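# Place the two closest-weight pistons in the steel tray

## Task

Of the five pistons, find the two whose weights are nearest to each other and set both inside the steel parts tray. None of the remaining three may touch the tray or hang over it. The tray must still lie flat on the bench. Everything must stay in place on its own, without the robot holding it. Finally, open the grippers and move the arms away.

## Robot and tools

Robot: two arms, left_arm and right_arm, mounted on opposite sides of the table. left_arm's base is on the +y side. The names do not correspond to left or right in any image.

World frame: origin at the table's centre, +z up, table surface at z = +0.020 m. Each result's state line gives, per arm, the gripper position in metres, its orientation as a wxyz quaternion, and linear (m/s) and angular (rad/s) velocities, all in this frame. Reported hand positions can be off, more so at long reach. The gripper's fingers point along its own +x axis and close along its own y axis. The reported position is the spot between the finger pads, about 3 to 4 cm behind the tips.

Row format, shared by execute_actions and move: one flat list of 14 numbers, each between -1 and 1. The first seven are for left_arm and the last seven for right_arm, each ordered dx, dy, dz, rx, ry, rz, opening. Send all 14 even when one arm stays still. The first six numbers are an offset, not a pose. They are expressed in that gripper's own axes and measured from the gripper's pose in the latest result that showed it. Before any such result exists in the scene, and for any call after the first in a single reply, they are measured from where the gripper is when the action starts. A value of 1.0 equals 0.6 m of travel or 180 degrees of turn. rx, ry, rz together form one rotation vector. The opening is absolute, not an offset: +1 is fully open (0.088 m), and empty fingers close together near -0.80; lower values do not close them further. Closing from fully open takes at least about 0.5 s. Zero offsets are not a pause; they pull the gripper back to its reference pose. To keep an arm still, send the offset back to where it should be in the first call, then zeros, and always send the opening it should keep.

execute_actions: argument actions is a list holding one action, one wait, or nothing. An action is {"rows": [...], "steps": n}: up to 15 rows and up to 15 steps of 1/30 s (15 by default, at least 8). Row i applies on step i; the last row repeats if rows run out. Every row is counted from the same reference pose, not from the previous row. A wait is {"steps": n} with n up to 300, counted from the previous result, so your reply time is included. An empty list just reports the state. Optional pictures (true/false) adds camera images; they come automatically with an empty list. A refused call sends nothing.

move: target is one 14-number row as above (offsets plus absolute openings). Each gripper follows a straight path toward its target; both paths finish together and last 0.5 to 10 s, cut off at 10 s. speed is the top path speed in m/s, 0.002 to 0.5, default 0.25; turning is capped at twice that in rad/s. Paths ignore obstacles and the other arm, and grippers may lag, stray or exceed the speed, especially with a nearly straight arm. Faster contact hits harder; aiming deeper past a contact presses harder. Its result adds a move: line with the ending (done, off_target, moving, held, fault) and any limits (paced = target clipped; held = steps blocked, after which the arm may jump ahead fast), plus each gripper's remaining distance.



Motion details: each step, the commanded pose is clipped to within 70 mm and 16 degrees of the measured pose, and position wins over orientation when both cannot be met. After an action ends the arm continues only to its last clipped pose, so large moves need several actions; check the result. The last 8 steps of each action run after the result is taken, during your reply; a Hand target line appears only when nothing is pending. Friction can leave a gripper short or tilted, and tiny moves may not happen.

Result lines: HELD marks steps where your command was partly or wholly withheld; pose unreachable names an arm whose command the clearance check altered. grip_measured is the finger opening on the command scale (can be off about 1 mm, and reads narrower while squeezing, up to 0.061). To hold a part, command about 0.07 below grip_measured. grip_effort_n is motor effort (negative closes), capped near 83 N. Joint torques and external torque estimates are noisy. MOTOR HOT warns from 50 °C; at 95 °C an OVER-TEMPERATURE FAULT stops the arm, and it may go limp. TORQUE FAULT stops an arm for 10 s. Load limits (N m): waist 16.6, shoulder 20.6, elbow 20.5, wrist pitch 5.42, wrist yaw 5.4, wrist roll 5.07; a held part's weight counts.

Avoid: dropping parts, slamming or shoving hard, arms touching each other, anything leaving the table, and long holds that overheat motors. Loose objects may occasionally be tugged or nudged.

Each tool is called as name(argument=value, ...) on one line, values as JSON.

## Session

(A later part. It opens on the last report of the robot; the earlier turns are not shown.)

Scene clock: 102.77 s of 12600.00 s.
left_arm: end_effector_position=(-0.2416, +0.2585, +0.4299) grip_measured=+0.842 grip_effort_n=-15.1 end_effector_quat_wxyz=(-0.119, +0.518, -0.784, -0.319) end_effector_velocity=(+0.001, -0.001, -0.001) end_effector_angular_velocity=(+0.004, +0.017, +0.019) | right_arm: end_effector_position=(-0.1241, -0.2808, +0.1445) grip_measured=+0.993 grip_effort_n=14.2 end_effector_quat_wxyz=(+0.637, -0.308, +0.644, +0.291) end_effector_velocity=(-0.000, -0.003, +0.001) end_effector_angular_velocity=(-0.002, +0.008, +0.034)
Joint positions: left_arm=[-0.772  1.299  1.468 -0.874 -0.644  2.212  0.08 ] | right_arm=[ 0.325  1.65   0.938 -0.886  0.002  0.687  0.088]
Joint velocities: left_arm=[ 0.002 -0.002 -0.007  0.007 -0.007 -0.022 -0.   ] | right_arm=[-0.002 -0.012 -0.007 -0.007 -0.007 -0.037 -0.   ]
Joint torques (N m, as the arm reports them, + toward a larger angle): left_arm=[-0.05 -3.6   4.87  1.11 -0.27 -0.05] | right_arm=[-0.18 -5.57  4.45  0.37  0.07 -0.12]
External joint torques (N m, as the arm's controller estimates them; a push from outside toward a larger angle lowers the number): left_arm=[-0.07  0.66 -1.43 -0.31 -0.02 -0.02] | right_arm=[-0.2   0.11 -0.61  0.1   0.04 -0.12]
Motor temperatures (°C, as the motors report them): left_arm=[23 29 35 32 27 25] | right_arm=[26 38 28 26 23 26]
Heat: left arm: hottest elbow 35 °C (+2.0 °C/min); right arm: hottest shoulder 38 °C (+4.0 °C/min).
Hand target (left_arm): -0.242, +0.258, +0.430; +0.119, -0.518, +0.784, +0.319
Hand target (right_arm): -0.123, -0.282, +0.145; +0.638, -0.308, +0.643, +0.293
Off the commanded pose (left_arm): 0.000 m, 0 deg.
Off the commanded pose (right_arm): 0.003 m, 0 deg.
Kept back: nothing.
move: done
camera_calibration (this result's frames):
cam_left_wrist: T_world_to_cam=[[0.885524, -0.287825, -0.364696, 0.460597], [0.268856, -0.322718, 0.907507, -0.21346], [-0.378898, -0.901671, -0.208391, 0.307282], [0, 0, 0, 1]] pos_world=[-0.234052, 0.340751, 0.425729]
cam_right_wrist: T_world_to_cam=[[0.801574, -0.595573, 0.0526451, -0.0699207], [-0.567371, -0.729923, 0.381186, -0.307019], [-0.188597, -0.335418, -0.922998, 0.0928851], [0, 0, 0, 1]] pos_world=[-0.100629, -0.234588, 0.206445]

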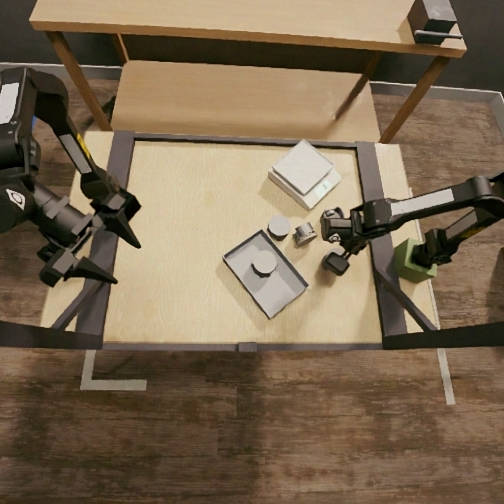

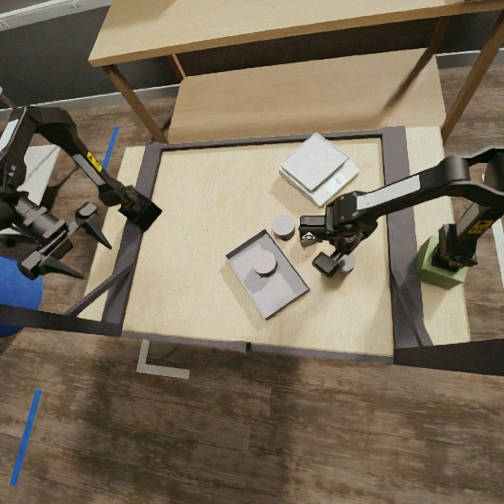

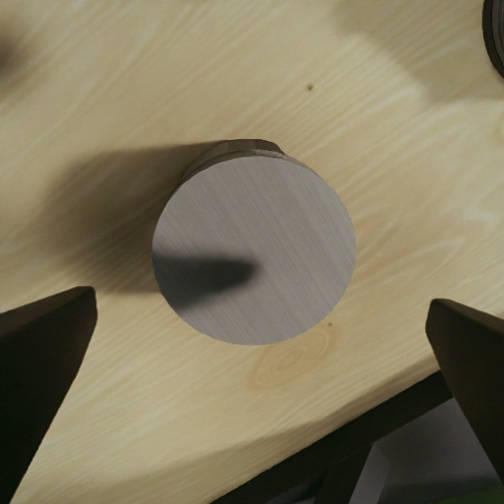

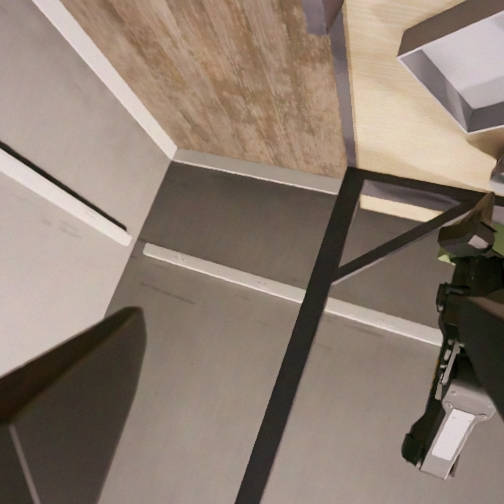

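move(target=[0,0,0,0,0,0,0.84,0.118,0.005,0.004,0,0,0,1], speed=0.15)

move(target=[0,0,0,0,0,0,0.84,0,0,0,0,0,0,0.3])

move(target=[0,0,0,0,0,0,0.84,-0.13,0,0,0,0,0,0.3])

move(target=[0,0,0,0,0,0,0.84,0,0.297,0.143,0.07,0,0,0.3])

Scene clock: 104.20 s of 12600.00 s.
left_arm: end_effector_position=(-0.2416, +0.2585, +0.4299) grip_measured=+0.842 grip_effort_n=-15.1 end_effector_quat_wxyz=(-0.119, +0.518, -0.784, -0.319) end_effector_velocity=(+0.002, +0.000, -0.001) end_effector_angular_velocity=(-0.006, -0.014, -0.001) | right_arm: end_effector_position=(-0.1240, -0.2755, +0.0776) grip_measured=+0.993 grip_effort_n=14.7 end_effector_quat_wxyz=(+0.639, -0.305, +0.642, +0.295) end_effector_velocity=(-0.002, -0.007, -0.003) end_effector_angular_velocity=(-0.022, +0.007, -0.005)
Joint positions: left_arm=[-0.772  1.299  1.468 -0.874 -0.644  2.212  0.08 ] | right_arm=[ 0.324  1.822  0.821 -0.584  0.002  0.686  0.088]
Joint velocities: left_arm=[-0.002 -0.002 -0.002 -0.007 -0.007  0.007 -0.   ] | right_arm=[ 0.002  0.002 -0.012 -0.007 -0.007  0.007 -0.   ]
Joint torques (N m, as the arm reports them, + toward a larger angle): left_arm=[-0.02 -3.6   4.89  1.12 -0.27 -0.04] | right_arm=[ 0.17 -4.24  3.55  0.36  0.04  0.13]
External joint torques (N m, as the arm's controller estimates them; a push from outside toward a larger angle lowers the number): left_arm=[-0.01  0.63 -1.38 -0.3  -0.02 -0.01] | right_arm=[ 0.17  1.85 -0.62  0.08  0.01  0.13]
Motor temperatures (°C, as the motors report them): left_arm=[23 29 35 33 27 25] | right_arm=[26 38 28 26 23 26]
Heat: left arm: hottest elbow 35 °C (+2.0 °C/min); right arm: hottest shoulder 38 °C (+4.1 °C/min).
Hand target (left_arm): -0.242, +0.258, +0.430; +0.119, -0.518, +0.784, +0.319
Hand target (right_arm): -0.124, -0.279, +0.074; +0.637, -0.308, +0.644, +0.291
Off the commanded pose (left_arm): 0.000 m, 0 deg.
Off the commanded pose (right_arm): 0.005 m, 1 deg.
Kept back: nothing.
move: done
camera_calibration (this result's frames):
cam_left_wrist: T_world_to_cam=[[0.885524, -0.287825, -0.364696, 0.460597], [0.268856, -0.322718, 0.907507, -0.21346], [-0.378898, -0.901671, -0.208391, 0.307282], [0, 0, 0, 1]] pos_world=[-0.234052, 0.340751, 0.425729]
cam_right_wrist: T_world_to_cam=[[0.802252, -0.595237, 0.0456641, -0.0626446], [-0.56656, -0.735027, 0.372485, -0.278198], [-0.188152, -0.324698, -0.926914, 0.0362437], [0, 0, 0, 1]] pos_world=[-0.10054, -0.230003, 0.14008]

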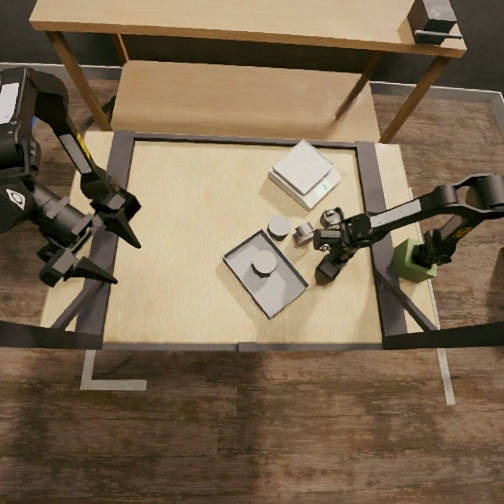

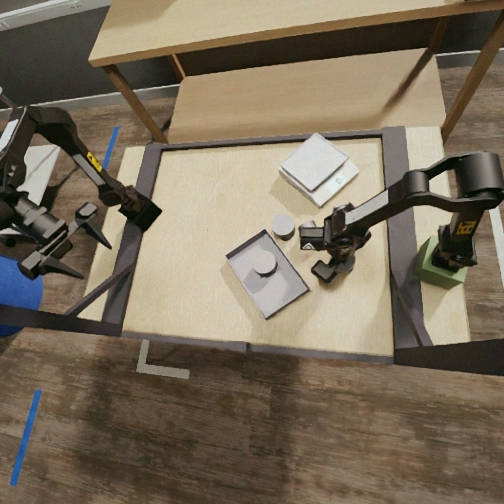

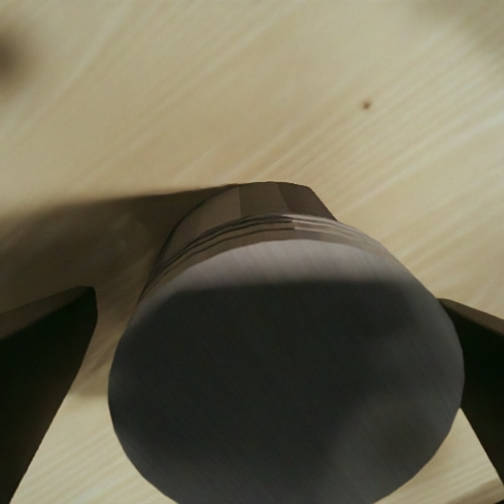

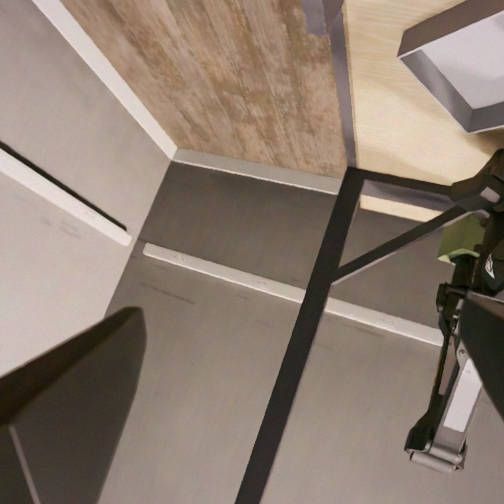

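Scene clock: 104.70 s of 12600.00 s.
left_arm: end_effector_position=(-0.2416, +0.2585, +0.4299) grip_measured=+0.842 grip_effort_n=-14.7 end_effector_quat_wxyz=(-0.119, +0.518, -0.784, -0.319) end_effector_velocity=(+0.001, +0.000, -0.002) end_effector_angular_velocity=(+0.010, -0.000, +0.001) | right_arm: end_effector_position=(-0.1237, -0.2753, +0.0776) grip_measured=+0.608 grip_effort_n=-83.5 end_effector_quat_wxyz=(+0.639, -0.305, +0.641, +0.295) end_effector_velocity=(+0.000, -0.002, +0.001) end_effector_angular_velocity=(-0.003, -0.007, +0.010)
Joint positions: left_arm=[-0.772  1.299  1.468 -0.874 -0.644  2.212  0.08 ] | right_arm=[ 0.324  1.822  0.821 -0.584  0.004  0.686  0.069]
Joint velocities: left_arm=[ 0.002 -0.002 -0.002 -0.007  0.007 -0.007 -0.   ] | right_arm=[ 0.002 -0.007 -0.002 -0.007  0.007 -0.007 -0.   ]
Joint torques (N m, as the arm reports them, + toward a larger angle): left_arm=[-0.06 -3.61  4.91  1.13 -0.26 -0.05] | right_arm=[ 0.04 -5.02  4.55  0.16 -0.03  0.02]
External joint torques (N m, as the arm's controller estimates them; a push from outside toward a larger angle lowers the number): left_arm=[-0.06  0.64 -1.36 -0.28 -0.02 -0.02] | right_arm=[ 0.03  1.05  0.39 -0.12 -0.07  0.02]
Motor temperatures (°C, as the motors report them): left_arm=[23 29 35 33 27 25] | right_arm=[26 38 28 26 23 26]
Heat: left arm: hottest elbow 35 °C (+2.0 °C/min); right arm: hottest shoulder 38 °C (+4.0 °C/min).
Hand target (left_arm): -0.242, +0.258, +0.430; +0.119, -0.518, +0.784, +0.319
Hand target (right_arm): -0.124, -0.275, +0.078; +0.639, -0.305, +0.642, +0.295
Off the commanded pose (left_arm): 0.000 m, 0 deg.
Off the commanded pose (right_arm): 0.000 m, 0 deg.
Kept back: nothing.
move: done
camera_calibration (this result's frames):
cam_left_wrist: T_world_to_cam=[[0.885524, -0.287825, -0.364696, 0.460597], [0.268856, -0.322718, 0.907507, -0.21346], [-0.378898, -0.901671, -0.208391, 0.307282], [0, 0, 0, 1]] pos_world=[-0.234052, 0.340751, 0.425729]
cam_right_wrist: T_world_to_cam=[[0.802179, -0.59525, 0.0467555, -0.0628757], [-0.567252, -0.735319, 0.370851, -0.277953], [-0.186369, -0.324011, -0.927514, 0.036806], [0, 0, 0, 1]] pos_world=[-0.100372, -0.229885, 0.140157]

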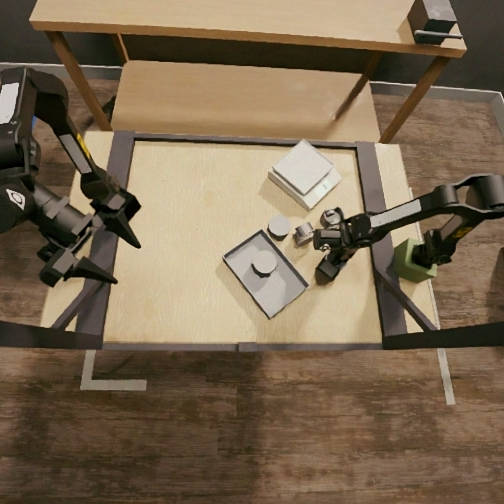

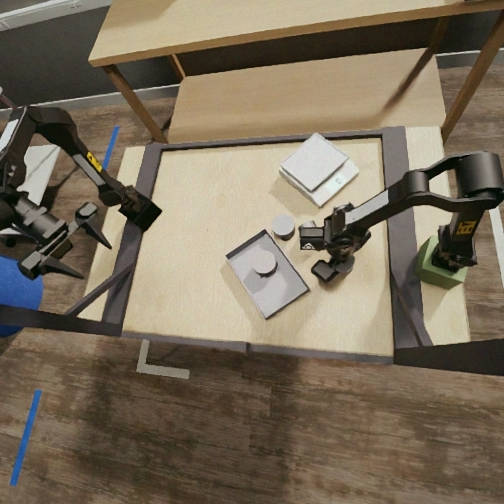

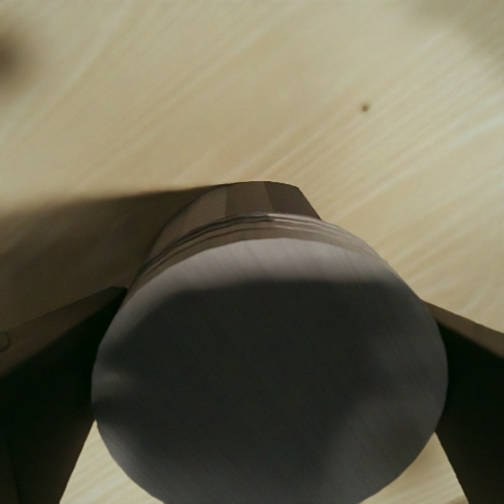

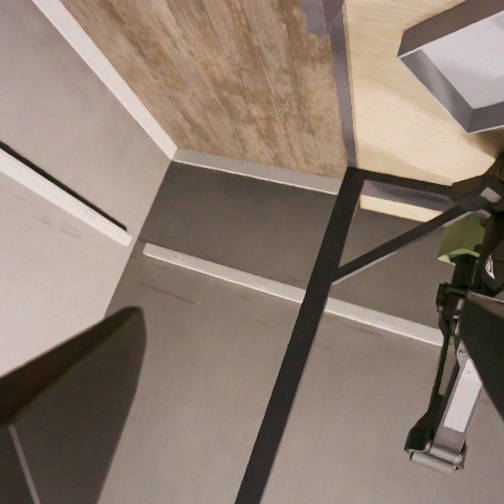

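Scene clock: 105.63 s of 12600.00 s.
left_arm: end_effector_position=(-0.2416, +0.2585, +0.4299) grip_measured=+0.842 grip_effort_n=-15.1 end_effector_quat_wxyz=(-0.119, +0.518, -0.784, -0.319) end_effector_velocity=(+0.000, +0.002, -0.002) end_effector_angular_velocity=(+0.010, -0.000, -0.004) | right_arm: end_effector_position=(-0.1237, -0.2788, +0.1489) grip_measured=+0.608 grip_effort_n=-83.5 end_effector_quat_wxyz=(+0.636, -0.312, +0.644, +0.288) end_effector_velocity=(+0.003, +0.001, +0.005) end_effector_angular_velocity=(-0.003, -0.007, +0.000)
Joint positions: left_arm=[-0.772  1.299  1.468 -0.874 -0.644  2.212  0.08 ] | right_arm=[ 0.324  1.656  0.965 -0.915  0.004  0.686  0.069]
Joint velocities: left_arm=[-0.002 -0.002 -0.002 -0.007  0.007 -0.007 -0.   ] | right_arm=[-0.007 -0.002  0.017 -0.022  0.007 -0.007 -0.   ]
Joint torques (N m, as the arm reports them, + toward a larger angle): left_arm=[-0.07 -3.59  4.89  1.12 -0.26 -0.04] | right_arm=[ 0.17 -6.09  7.27 -0.06  0.04  0.1 ]
External joint torques (N m, as the arm's controller estimates them; a push from outside toward a larger angle lowers the number): left_arm=[-0.06  0.66 -1.36 -0.28 -0.02 -0.01] | right_arm=[ 0.2  -0.37  2.19 -0.31  0.    0.1 ]
Motor temperatures (°C, as the motors report them): left_arm=[23 29 35 33 27 25] | right_arm=[26 38 28 26 23 26]
Heat: left arm: hottest elbow 35 °C (+2.0 °C/min); right arm: hottest shoulder 38 °C (+4.0 °C/min).
Hand target (left_arm): -0.242, +0.258, +0.430; +0.119, -0.518, +0.784, +0.319
Hand target (right_arm): -0.124, -0.275, +0.155; +0.640, -0.305, +0.641, +0.295
Off the commanded pose (left_arm): 0.000 m, 0 deg.
Off the commanded pose (right_arm): 0.008 m, 1 deg.
Kept back: nothing.
move: done
camera_calibration (this result's frames):
cam_left_wrist: T_world_to_cam=[[0.885524, -0.287825, -0.364696, 0.460597], [0.268856, -0.322718, 0.907507, -0.21346], [-0.378898, -0.901671, -0.208391, 0.307282], [0, 0, 0, 1]] pos_world=[-0.234052, 0.340751, 0.425729]
cam_right_wrist: T_world_to_cam=[[0.80219, -0.594072, 0.0597541, -0.0698786], [-0.567177, -0.726933, 0.38714, -0.307073], [-0.186552, -0.344451, -0.920083, 0.0949737], [0, 0, 0, 1]] pos_world=[-0.100391, -0.232021, 0.210439]

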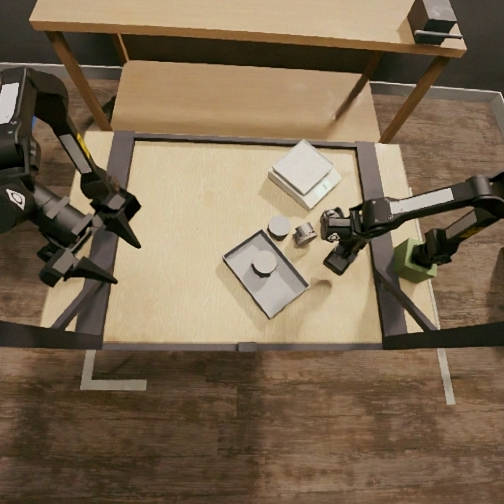

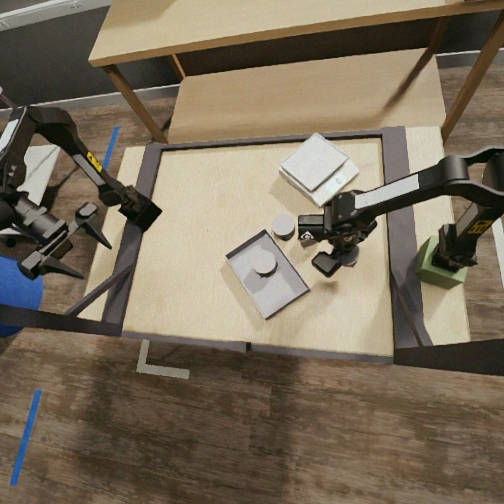

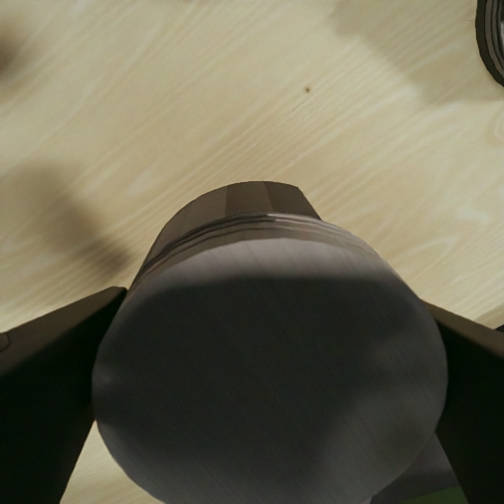

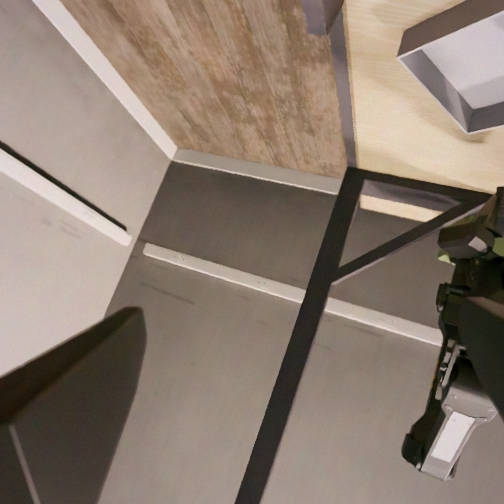

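Scene clock: 107.03 s of 12600.00 s.
left_arm: end_effector_position=(-0.2416, +0.2585, +0.4299) grip_measured=+0.842 grip_effort_n=-15.1 end_effector_quat_wxyz=(-0.119, +0.518, -0.784, -0.319) end_effector_velocity=(+0.000, -0.002, +0.001) end_effector_angular_velocity=(-0.011, +0.004, +0.018) | right_arm: end_effector_position=(-0.2048, -0.1012, +0.1435) grip_measured=+0.608 grip_effort_n=-83.5 end_effector_quat_wxyz=(+0.667, -0.242, +0.671, +0.215) end_effector_velocity=(-0.001, +0.004, +0.004) end_effector_angular_velocity=(+0.001, +0.007, -0.010)
Joint positions: left_arm=[-0.772  1.299  1.468 -0.874 -0.644  2.212  0.08 ] | right_arm=[ 0.509  2.351  1.951 -1.21   0.     1.088  0.069]
Joint velocities: left_arm=[-0.002  0.002 -0.002  0.007 -0.022 -0.007 -0.   ] | right_arm=[-0.002  0.012  0.037 -0.022 -0.007  0.007 -0.   ]
Joint torques (N m, as the arm reports them, + toward a larger angle): left_arm=[-0.05 -3.59  4.91  1.13 -0.25 -0.04] | right_arm=[ 0.14 -8.38  7.76 -0.1   0.01  0.15]
External joint torques (N m, as the arm's controller estimates them; a push from outside toward a larger angle lowers the number): left_arm=[-0.04  0.65 -1.4  -0.3  -0.01 -0.01] | right_arm=[ 0.05  2.4   2.25 -0.34 -0.03  0.15]
Motor temperatures (°C, as the motors report them): left_arm=[23 29 35 33 27 25] | right_arm=[26 37 28 26 23 26]
Heat: left arm: hottest elbow 35 °C (+2.0 °C/min); right arm: hottest shoulder 37 °C (+3.0 °C/min).
Hand target (left_arm): -0.242, +0.258, +0.430; +0.119, -0.518, +0.784, +0.319
Hand target (right_arm): -0.206, -0.099, +0.144; +0.667, -0.241, +0.672, +0.215
Off the commanded pose (left_arm): 0.000 m, 0 deg.
Off the commanded pose (right_arm): 0.003 m, 0 deg.
Kept back: nothing.
move: done
camera_calibration (this result's frames):
cam_left_wrist: T_world_to_cam=[[0.885524, -0.287825, -0.364696, 0.460597], [0.268856, -0.322718, 0.907507, -0.21346], [-0.378898, -0.901671, -0.208391, 0.307282], [0, 0, 0, 1]] pos_world=[-0.234052, 0.340751, 0.425729]
cam_right_wrist: T_world_to_cam=[[0.654824, -0.752669, 0.0685196, 0.0535457], [-0.714549, -0.587013, 0.380573, -0.236946], [-0.246223, -0.298168, -0.922209, 0.128863], [0, 0, 0, 1]] pos_world=[-0.172644, -0.0603655, 0.205345]

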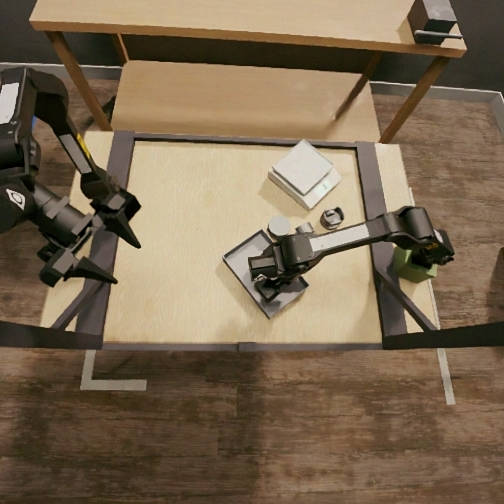

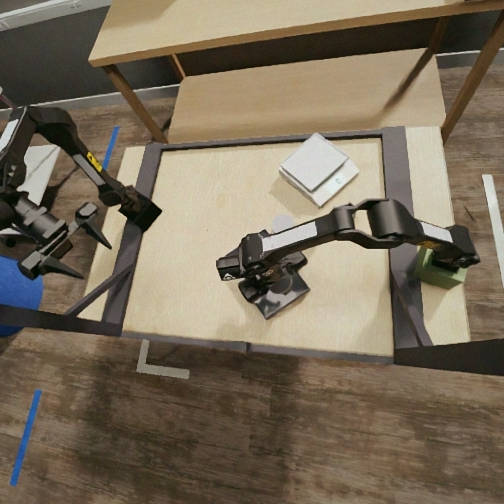

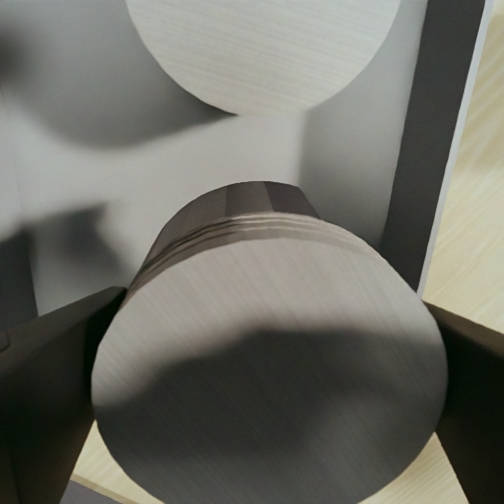

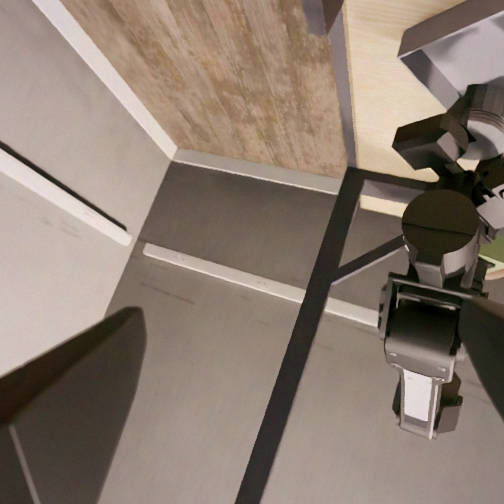

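move(target=[0,0,0,0,0,0,0.84,0.06,0.028,0.005,0,0,0,0.3], speed=0.07)

Scene clock: 108.20 s of 12600.00 s.
left_arm: end_effector_position=(-0.2416, +0.2585, +0.4299) grip_measured=+0.842 grip_effort_n=-15.1 end_effector_quat_wxyz=(-0.119, +0.518, -0.784, -0.319) end_effector_velocity=(-0.002, +0.003, +0.000) end_effector_angular_velocity=(+0.006, +0.014, -0.009) | right_arm: end_effector_position=(-0.2105, -0.0905, +0.1072) grip_measured=+0.608 grip_effort_n=-83.5 end_effector_quat_wxyz=(+0.666, -0.246, +0.671, +0.213) end_effector_velocity=(-0.001, +0.003, +0.005) end_effector_angular_velocity=(+0.013, -0.003, +0.039)
Joint positions: left_arm=[-0.772  1.299  1.468 -0.874 -0.644  2.212  0.08 ] | right_arm=[ 0.517  2.446  1.974 -1.146  0.     1.095  0.069]
Joint velocities: left_arm=[-0.007 -0.002 -0.002  0.007  0.007 -0.007 -0.   ] | right_arm=[ 0.002 -0.002  0.017 -0.007  0.007 -0.037 -0.   ]
Joint torques (N m, as the arm reports them, + toward a larger angle): left_arm=[-0.06 -3.59  4.92  1.12 -0.26 -0.06] | right_arm=[ 0.26 -8.8   7.66  0.25  0.04  0.17]
External joint torques (N m, as the arm's controller estimates them; a push from outside toward a larger angle lowers the number): left_arm=[-0.04  0.73 -1.41 -0.3  -0.02 -0.03] | right_arm=[ 0.2   2.33  2.29  0.03 -0.01  0.17]
Motor temperatures (°C, as the motors report them): left_arm=[23 29 35 33 27 25] | right_arm=[26 38 28 26 23 26]
Heat: left arm: hottest elbow 35 °C (+2.0 °C/min); right arm: hottest shoulder 38 °C (+4.1 °C/min).
Hand target (left_arm): -0.242, +0.258, +0.430; +0.119, -0.518, +0.784, +0.319
Hand target (right_arm): -0.212, -0.087, +0.107; +0.667, -0.242, +0.671, +0.216
Off the commanded pose (left_arm): 0.000 m, 0 deg.
Off the commanded pose (right_arm): 0.004 m, 1 deg.
Kept back: nothing.
move: done
camera_calibration (this result's frames):
cam_left_wrist: T_world_to_cam=[[0.885524, -0.287825, -0.364696, 0.460597], [0.268856, -0.322718, 0.907507, -0.21346], [-0.378898, -0.901671, -0.208391, 0.307282], [0, 0, 0, 1]] pos_world=[-0.234052, 0.340751, 0.425729]
cam_right_wrist: T_world_to_cam=[[0.655554, -0.751295, 0.0761893, 0.0672596], [-0.714586, -0.584554, 0.384269, -0.221011], [-0.244163, -0.306353, -0.920072, 0.0965877], [0, 0, 0, 1]] pos_world=[-0.17844, -0.0490711, 0.168671]

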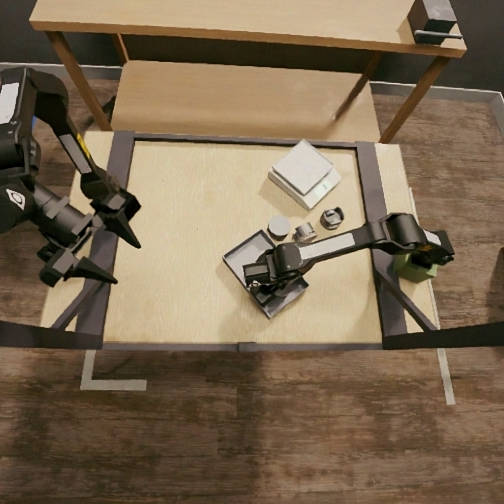

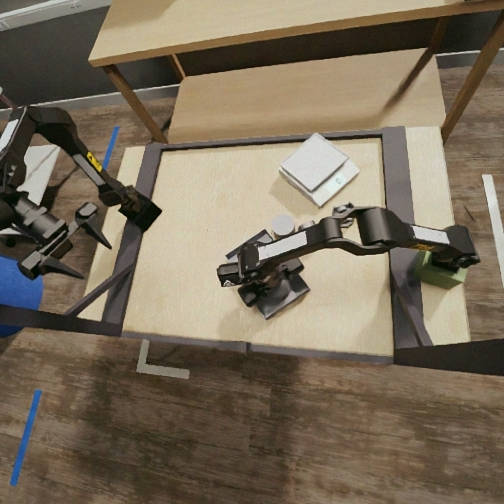

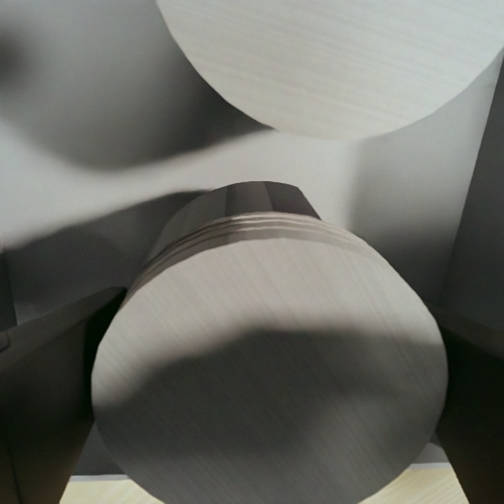

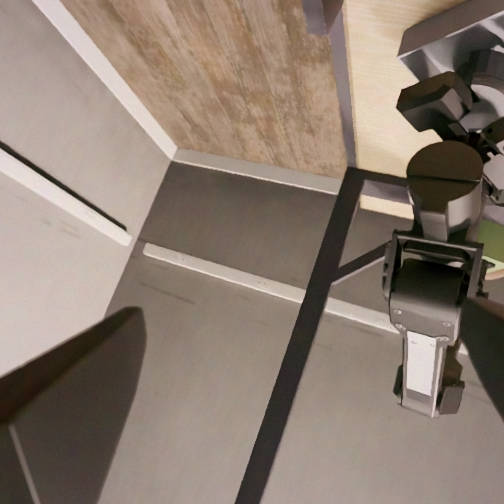

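move(target=[0,0,0,0,0,0,0.84,0.052,0,0.008,0,0,0,0.3], speed=0.04)

Scene clock: 109.47 s of 12600.00 s.
left_arm: end_effector_position=(-0.2416, +0.2585, +0.4299) grip_measured=+0.842 grip_effort_n=-14.7 end_effector_quat_wxyz=(-0.119, +0.518, -0.784, -0.319) end_effector_velocity=(+0.000, +0.002, -0.002) end_effector_angular_velocity=(+0.010, -0.000, -0.004) | right_arm: end_effector_position=(-0.2092, -0.0870, +0.0883) grip_measured=+0.608 grip_effort_n=-83.5 end_effector_quat_wxyz=(+0.666, -0.240, +0.671, +0.219) end_effector_velocity=(+0.000, -0.002, -0.002) end_effector_angular_velocity=(-0.004, +0.007, -0.010)
Joint positions: left_arm=[-0.772  1.299  1.468 -0.874 -0.644  2.212  0.08 ] | right_arm=[ 0.513  2.467  1.935 -1.07  -0.002  1.088  0.069]
Joint velocities: left_arm=[-0.002 -0.002 -0.002 -0.007  0.007 -0.007 -0.   ] | right_arm=[-0.002 -0.002 -0.012  0.007 -0.007  0.007 -0.   ]
Joint torques (N m, as the arm reports them, + toward a larger angle): left_arm=[-0.06 -3.61  4.9   1.13 -0.26 -0.04] | right_arm=[-0.36 -7.48  4.54  1.02  0.13 -0.08]
External joint torques (N m, as the arm's controller estimates them; a push from outside toward a larger angle lowers the number): left_arm=[-0.05  0.65 -1.39 -0.3  -0.02 -0.01] | right_arm=[-0.36  3.83 -0.9   0.74  0.09 -0.08]
Motor temperatures (°C, as the motors report them): left_arm=[23 29 35 33 27 25] | right_arm=[26 38 28 26 23 26]
Heat: left arm: hottest elbow 35 °C (+2.0 °C/min); right arm: hottest shoulder 38 °C (+4.0 °C/min).
Hand target (left_arm): -0.242, +0.258, +0.430; +0.119, -0.518, +0.784, +0.319
Hand target (right_arm): -0.206, -0.089, +0.076; +0.666, -0.246, +0.671, +0.213
Off the commanded pose (left_arm): 0.000 m, 0 deg.
Off the commanded pose (right_arm): 0.013 m, 1 deg.
Kept back: nothing.
move: off_target (right_arm)
camera_calibration (this result's frames):
cam_left_wrist: T_world_to_cam=[[0.885524, -0.287825, -0.364696, 0.460597], [0.268856, -0.322718, 0.907507, -0.21346], [-0.378898, -0.901671, -0.208391, 0.307282], [0, 0, 0, 1]] pos_world=[-0.234052, 0.340751, 0.425729]
cam_right_wrist: T_world_to_cam=[[0.657277, -0.751175, 0.0610175, 0.0721723], [-0.711569, -0.591866, 0.378635, -0.210409], [-0.248307, -0.292286, -0.923533, 0.0812531], [0, 0, 0, 1]] pos_world=[-0.176982, -0.0465704, 0.150304]

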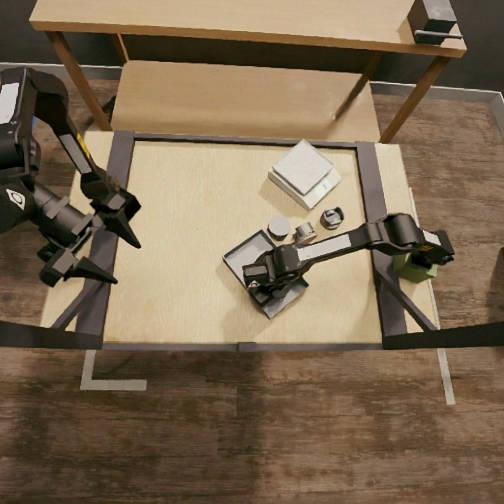

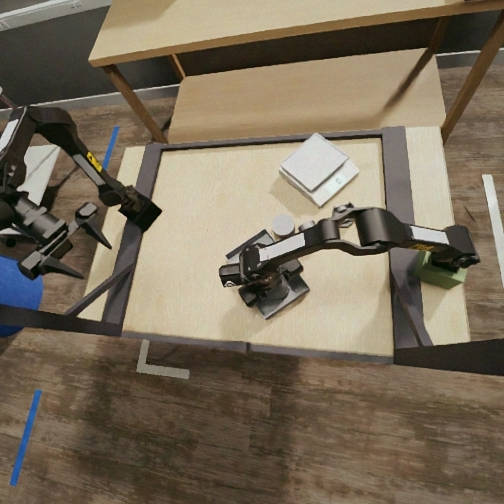

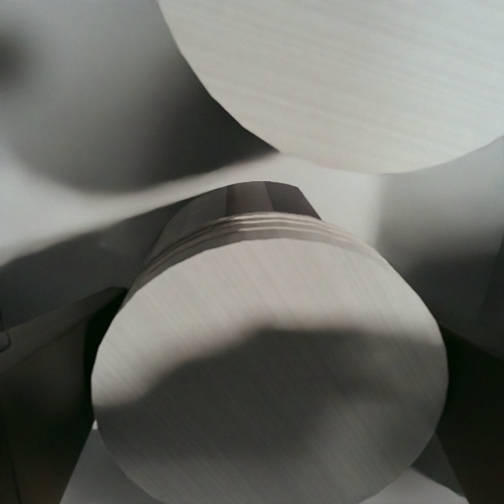

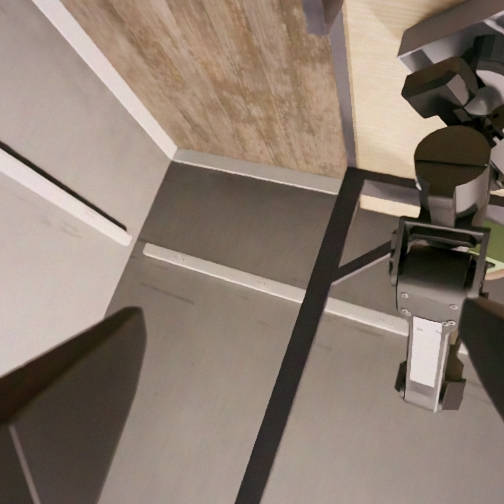

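move(target=[0,0,0,0,0,0,0.84,0,0,0,0,0,0,0.8])

move(target=[0,0,0,0,0,0,0.84,-0.11,0,0,0,0,0,0.8])

move(target=[0,0,0,0,0,0,0.84,0,-0.21,0.235,0.5,0,0,1])

zoom_image(camera="cam_head_left", region=[200,190,360,330])

Scene clock: 110.70 s of 12600.00 s.
left_arm: end_effector_position=(-0.2416, +0.2585, +0.4299) grip_measured=+0.842 grip_effort_n=-15.1 end_effector_quat_wxyz=(-0.119, +0.518, -0.784, -0.319) end_effector_velocity=(+0.000, -0.000, -0.001) end_effector_angular_velocity=(+0.004, +0.017, +0.015) | right_arm: end_effector_position=(-0.2093, -0.0869, +0.0881) grip_measured=+0.796 grip_effort_n=14.2 end_effector_quat_wxyz=(+0.666, -0.240, +0.671, +0.220) end_effector_velocity=(+0.000, -0.001, +0.003) end_effector_angular_velocity=(-0.004, +0.007, +0.005)
Joint positions: left_arm=[-0.772  1.299  1.468 -0.874 -0.644  2.212  0.08 ] | right_arm=[ 0.513  2.467  1.935 -1.068 -0.002  1.088  0.078]
Joint velocities: left_arm=[-0.002 -0.002 -0.007  0.007 -0.007 -0.022 -0.   ] | right_arm=[-0.002 -0.007 -0.002 -0.007 -0.007 -0.007  0.   ]
Joint torques (N m, as the arm reports them, + toward a larger angle): left_arm=[-0.06 -3.6   4.89  1.12 -0.27 -0.05] | right_arm=[ 0.02 -9.39  5.99  0.04  0.06  0.03]
External joint torques (N m, as the arm's controller estimates them; a push from outside toward a larger angle lowers the number): left_arm=[-0.05  0.63 -1.38 -0.29 -0.03 -0.01] | right_arm=[ 0.    1.9   0.6  -0.2   0.01  0.03]
Motor temperatures (°C, as the motors report them): left_arm=[23 29 35 33 27 25] | right_arm=[26 38 28 26 23 26]
Heat: left arm: hottest elbow 35 °C (+2.0 °C/min); right arm: hottest shoulder 38 °C (+4.0 °C/min).
Hand target (left_arm): -0.242, +0.258, +0.430; +0.119, -0.518, +0.784, +0.319
Hand target (right_arm): -0.209, -0.087, +0.088; +0.666, -0.240, +0.671, +0.219
Off the commanded pose (left_arm): 0.000 m, 0 deg.
Off the commanded pose (right_arm): 0.000 m, 0 deg.
Kept back: nothing.
move: done
camera_calibration (this result's frames):
cam_left_wrist: T_world_to_cam=[[0.885524, -0.287825, -0.364696, 0.460597], [0.268856, -0.322718, 0.907507, -0.21346], [-0.378898, -0.901671, -0.208391, 0.307282], [0, 0, 0, 1]] pos_world=[-0.234052, 0.340751, 0.425729]
cam_right_wrist: T_world_to_cam=[[0.657572, -0.75097, 0.0603576, 0.0724168], [-0.711287, -0.592421, 0.378296, -0.210246], [-0.248332, -0.291689, -0.923715, 0.081168], [0, 0, 0, 1]] pos_world=[-0.177008, -0.0464953, 0.15014]

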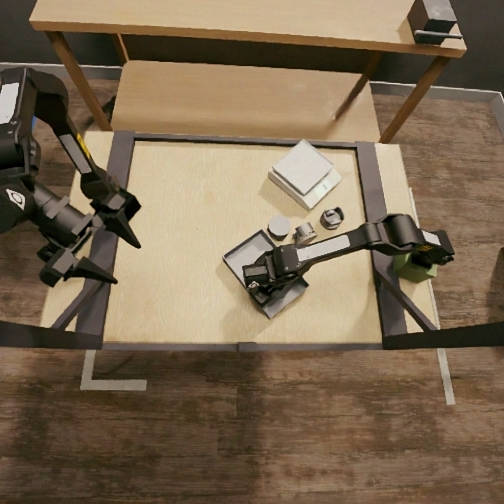

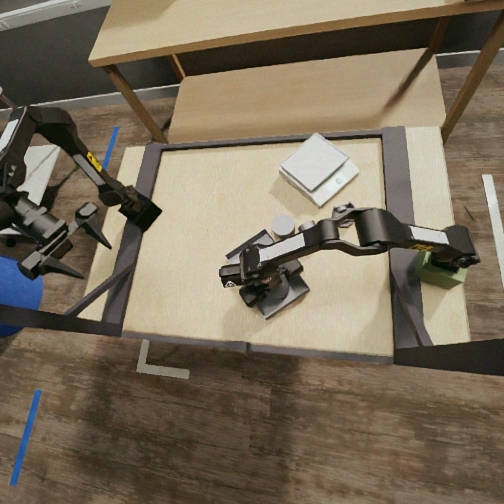

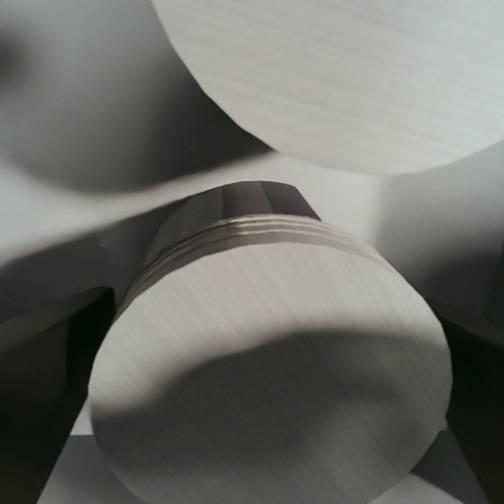

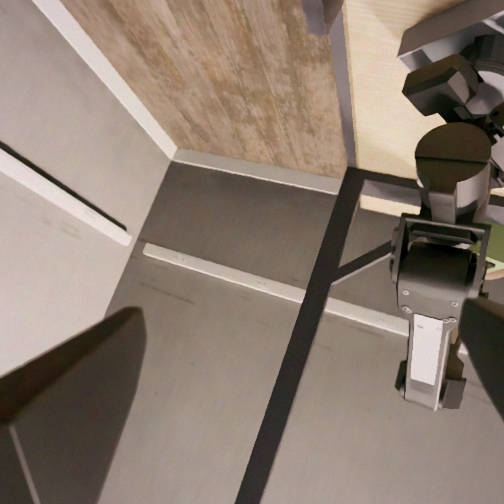

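Scene clock: 111.60 s of 12600.00 s.
left_arm: end_effector_position=(-0.2416, +0.2585, +0.4299) grip_measured=+0.842 grip_effort_n=-15.1 end_effector_quat_wxyz=(-0.119, +0.518, -0.784, -0.319) end_effector_velocity=(+0.002, +0.002, -0.004) end_effector_angular_velocity=(+0.020, -0.004, +0.003) | right_arm: end_effector_position=(-0.2092, -0.0872, +0.1505) grip_measured=+0.797 grip_effort_n=13.7 end_effector_quat_wxyz=(+0.666, -0.243, +0.671, +0.217) end_effector_velocity=(-0.004, -0.002, +0.008) end_effector_angular_velocity=(-0.011, +0.021, +0.024)
Joint positions: left_arm=[-0.772  1.299  1.468 -0.874 -0.644  2.212  0.08 ] | right_arm=[ 0.513  2.418  2.098 -1.289 -0.002  1.088  0.078]
Joint velocities: left_arm=[-0.002 -0.002 -0.002 -0.022  0.007 -0.022 -0.   ] | right_arm=[ 0.002 -0.002  0.027 -0.037 -0.022 -0.022 -0.   ]
Joint torques (N m, as the arm reports them, + toward a larger angle): left_arm=[-0.07 -3.6   4.89  1.13 -0.27 -0.04] | right_arm=[ 0.05 -9.68  7.35 -0.09  0.06  0.04]
External joint torques (N m, as the arm's controller estimates them; a push from outside toward a larger angle lowers the number): left_arm=[-0.06  0.62 -1.33 -0.27 -0.03 -0.01] | right_arm=[-0.05  1.44  1.88 -0.29  0.02  0.04]
Motor temperatures (°C, as the motors report them): left_arm=[23 29 35 33 27 25] | right_arm=[26 38 28 26 23 26]
Heat: left arm: hottest elbow 35 °C (+2.0 °C/min); right arm: hottest shoulder 38 °C (+4.0 °C/min).
Hand target (left_arm): -0.242, +0.258, +0.430; +0.119, -0.518, +0.784, +0.319
Hand target (right_arm): -0.210, -0.085, +0.154; +0.666, -0.240, +0.671, +0.219
Off the commanded pose (left_arm): 0.000 m, 0 deg.
Off the commanded pose (right_arm): 0.004 m, 1 deg.
Kept back: nothing.
move: done
camera_calibration (this result's frames):
cam_left_wrist: T_world_to_cam=[[0.885524, -0.287825, -0.364696, 0.460597], [0.268856, -0.322718, 0.907507, -0.21346], [-0.378898, -0.901671, -0.208391, 0.307282], [0, 0, 0, 1]] pos_world=[-0.234052, 0.340751, 0.425729]
cam_right_wrist: T_world_to_cam=[[0.657472, -0.750416, 0.0678685, 0.0673226], [-0.711883, -0.589138, 0.382281, -0.234386], [-0.246886, -0.299654, -0.92155, 0.137964], [0, 0, 0, 1]] pos_world=[-0.177057, -0.0462244, 0.212173]

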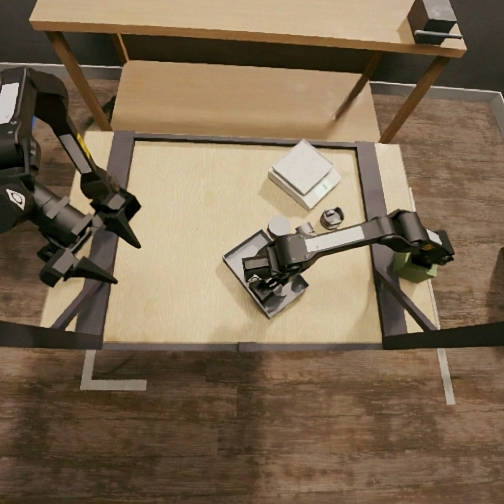

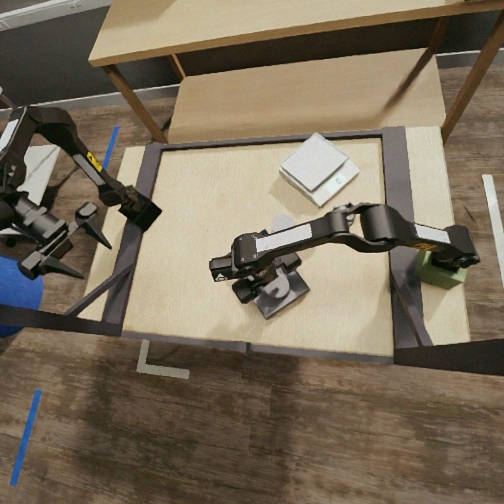

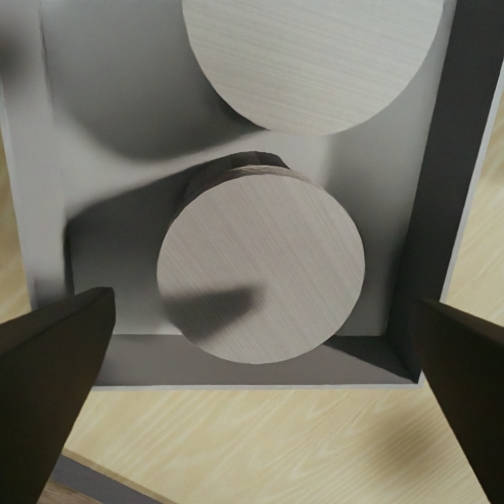

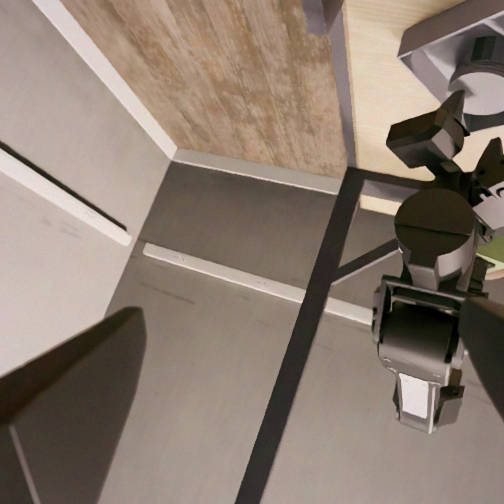

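Scene clock: 115.20 s of 12600.00 s.
left_arm: end_effector_position=(-0.2416, +0.2585, +0.4299) grip_measured=+0.842 grip_effort_n=-15.1 end_effector_quat_wxyz=(-0.119, +0.518, -0.784, -0.319) end_effector_velocity=(+0.002, +0.001, -0.004) end_effector_angular_velocity=(-0.001, -0.033, -0.001) | right_arm: end_effector_position=(-0.0227, -0.0992, +0.1558) grip_measured=+0.993 grip_effort_n=14.7 end_effector_quat_wxyz=(+0.641, +0.299, +0.632, -0.317) end_effector_velocity=(-0.003, -0.001, +0.000) end_effector_angular_velocity=(-0.005, +0.009, -0.005)
Joint positions: left_arm=[-0.772  1.299  1.468 -0.874 -0.644  2.212  0.08 ] | right_arm=[ 0.105  2.366  2.027 -1.26   0.008  2.244  0.088]
Joint velocities: left_arm=[-0.002  0.002 -0.002 -0.022 -0.007  0.007 -0.   ] | right_arm=[ 0.002 -0.002 -0.002 -0.007 -0.007  0.007 -0.   ]
Joint torques (N m, as the arm reports them, + toward a larger angle): left_arm=[-0.05 -3.58  4.89  1.11 -0.26 -0.05] | right_arm=[-0.1  -8.02  7.45 -0.1   0.12  0.18]
External joint torques (N m, as the arm's controller estimates them; a push from outside toward a larger angle lowers the number): left_arm=[-0.05  0.59 -1.31 -0.28 -0.02 -0.02] | right_arm=[-0.24  2.87  1.94 -0.28  0.08  0.17]
Motor temperatures (°C, as the motors report them): left_arm=[23 30 35 33 27 25] | right_arm=[26 38 28 26 23 26]
Heat: left arm: hottest elbow 35 °C (+1.0 °C/min); right arm: hottest shoulder 38 °C (+3.0 °C/min).
Hand target (left_arm): -0.242, +0.258, +0.430; +0.119, -0.518, +0.784, +0.319
Hand target (right_arm): -0.022, -0.099, +0.152; +0.641, +0.299, +0.629, -0.321
Off the commanded pose (left_arm): 0.000 m, 0 deg.
Off the commanded pose (right_arm): 0.004 m, 1 deg.
Kept back: nothing.
move: done
camera_calibration (this result's frames):
cam_left_wrist: T_world_to_cam=[[0.885524, -0.287825, -0.364696, 0.460597], [0.268856, -0.322718, 0.907507, -0.21346], [-0.378898, -0.901671, -0.208391, 0.307282], [0, 0, 0, 1]] pos_world=[-0.234052, 0.340751, 0.425729]
cam_right_wrist: T_world_to_cam=[[-0.748162, -0.661338, 0.0537262, -0.0855526], [-0.60847, 0.716132, 0.341935, 0.027389], [-0.264609, 0.223132, -0.938187, 0.23937], [0, 0, 0, 1]] pos_world=[0.0159977, -0.129604, 0.219805]

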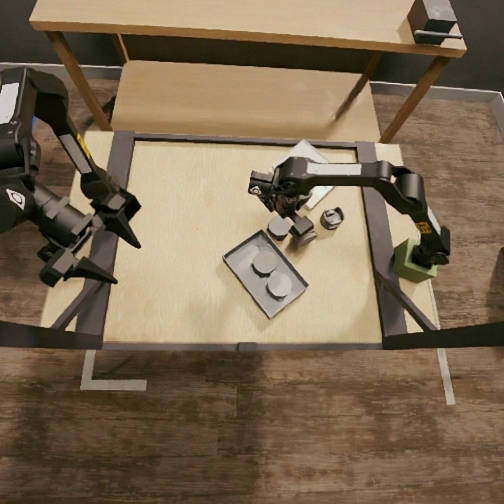

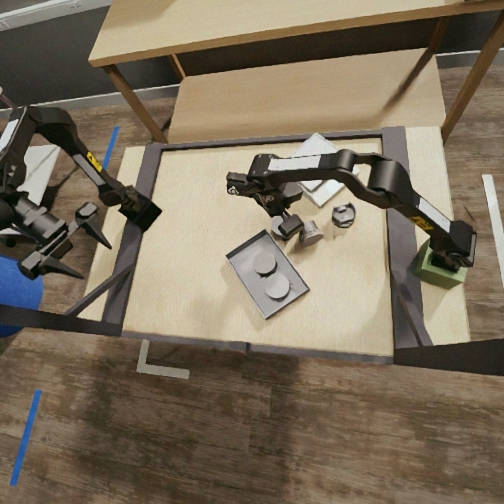

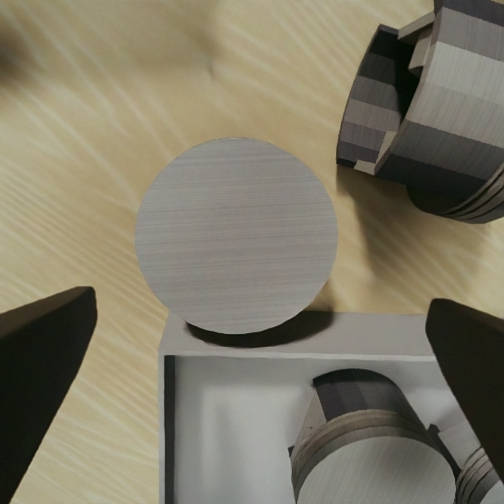

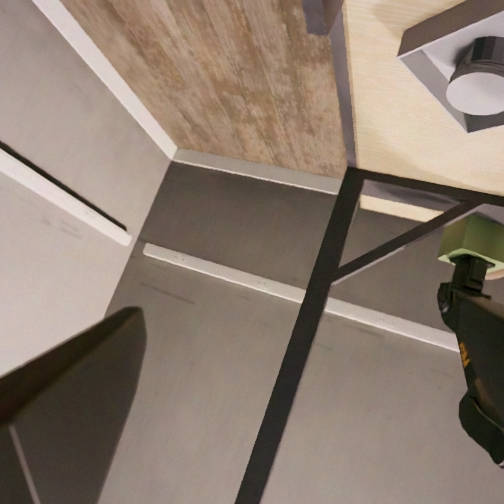

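Region (200, 190, 360, 330) of cam_head_left's 504x504 image, scaled by 3.150, with more detail than that image has; it fills the top 441 rows of this view, and the rest is white.

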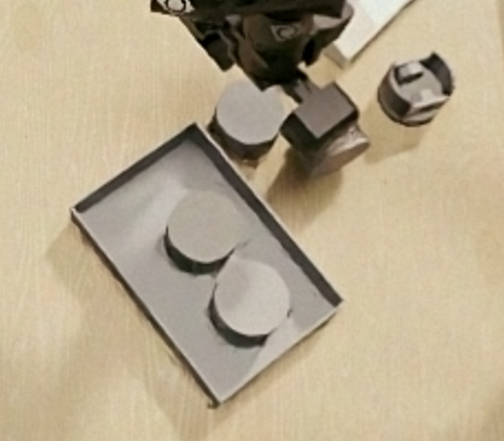

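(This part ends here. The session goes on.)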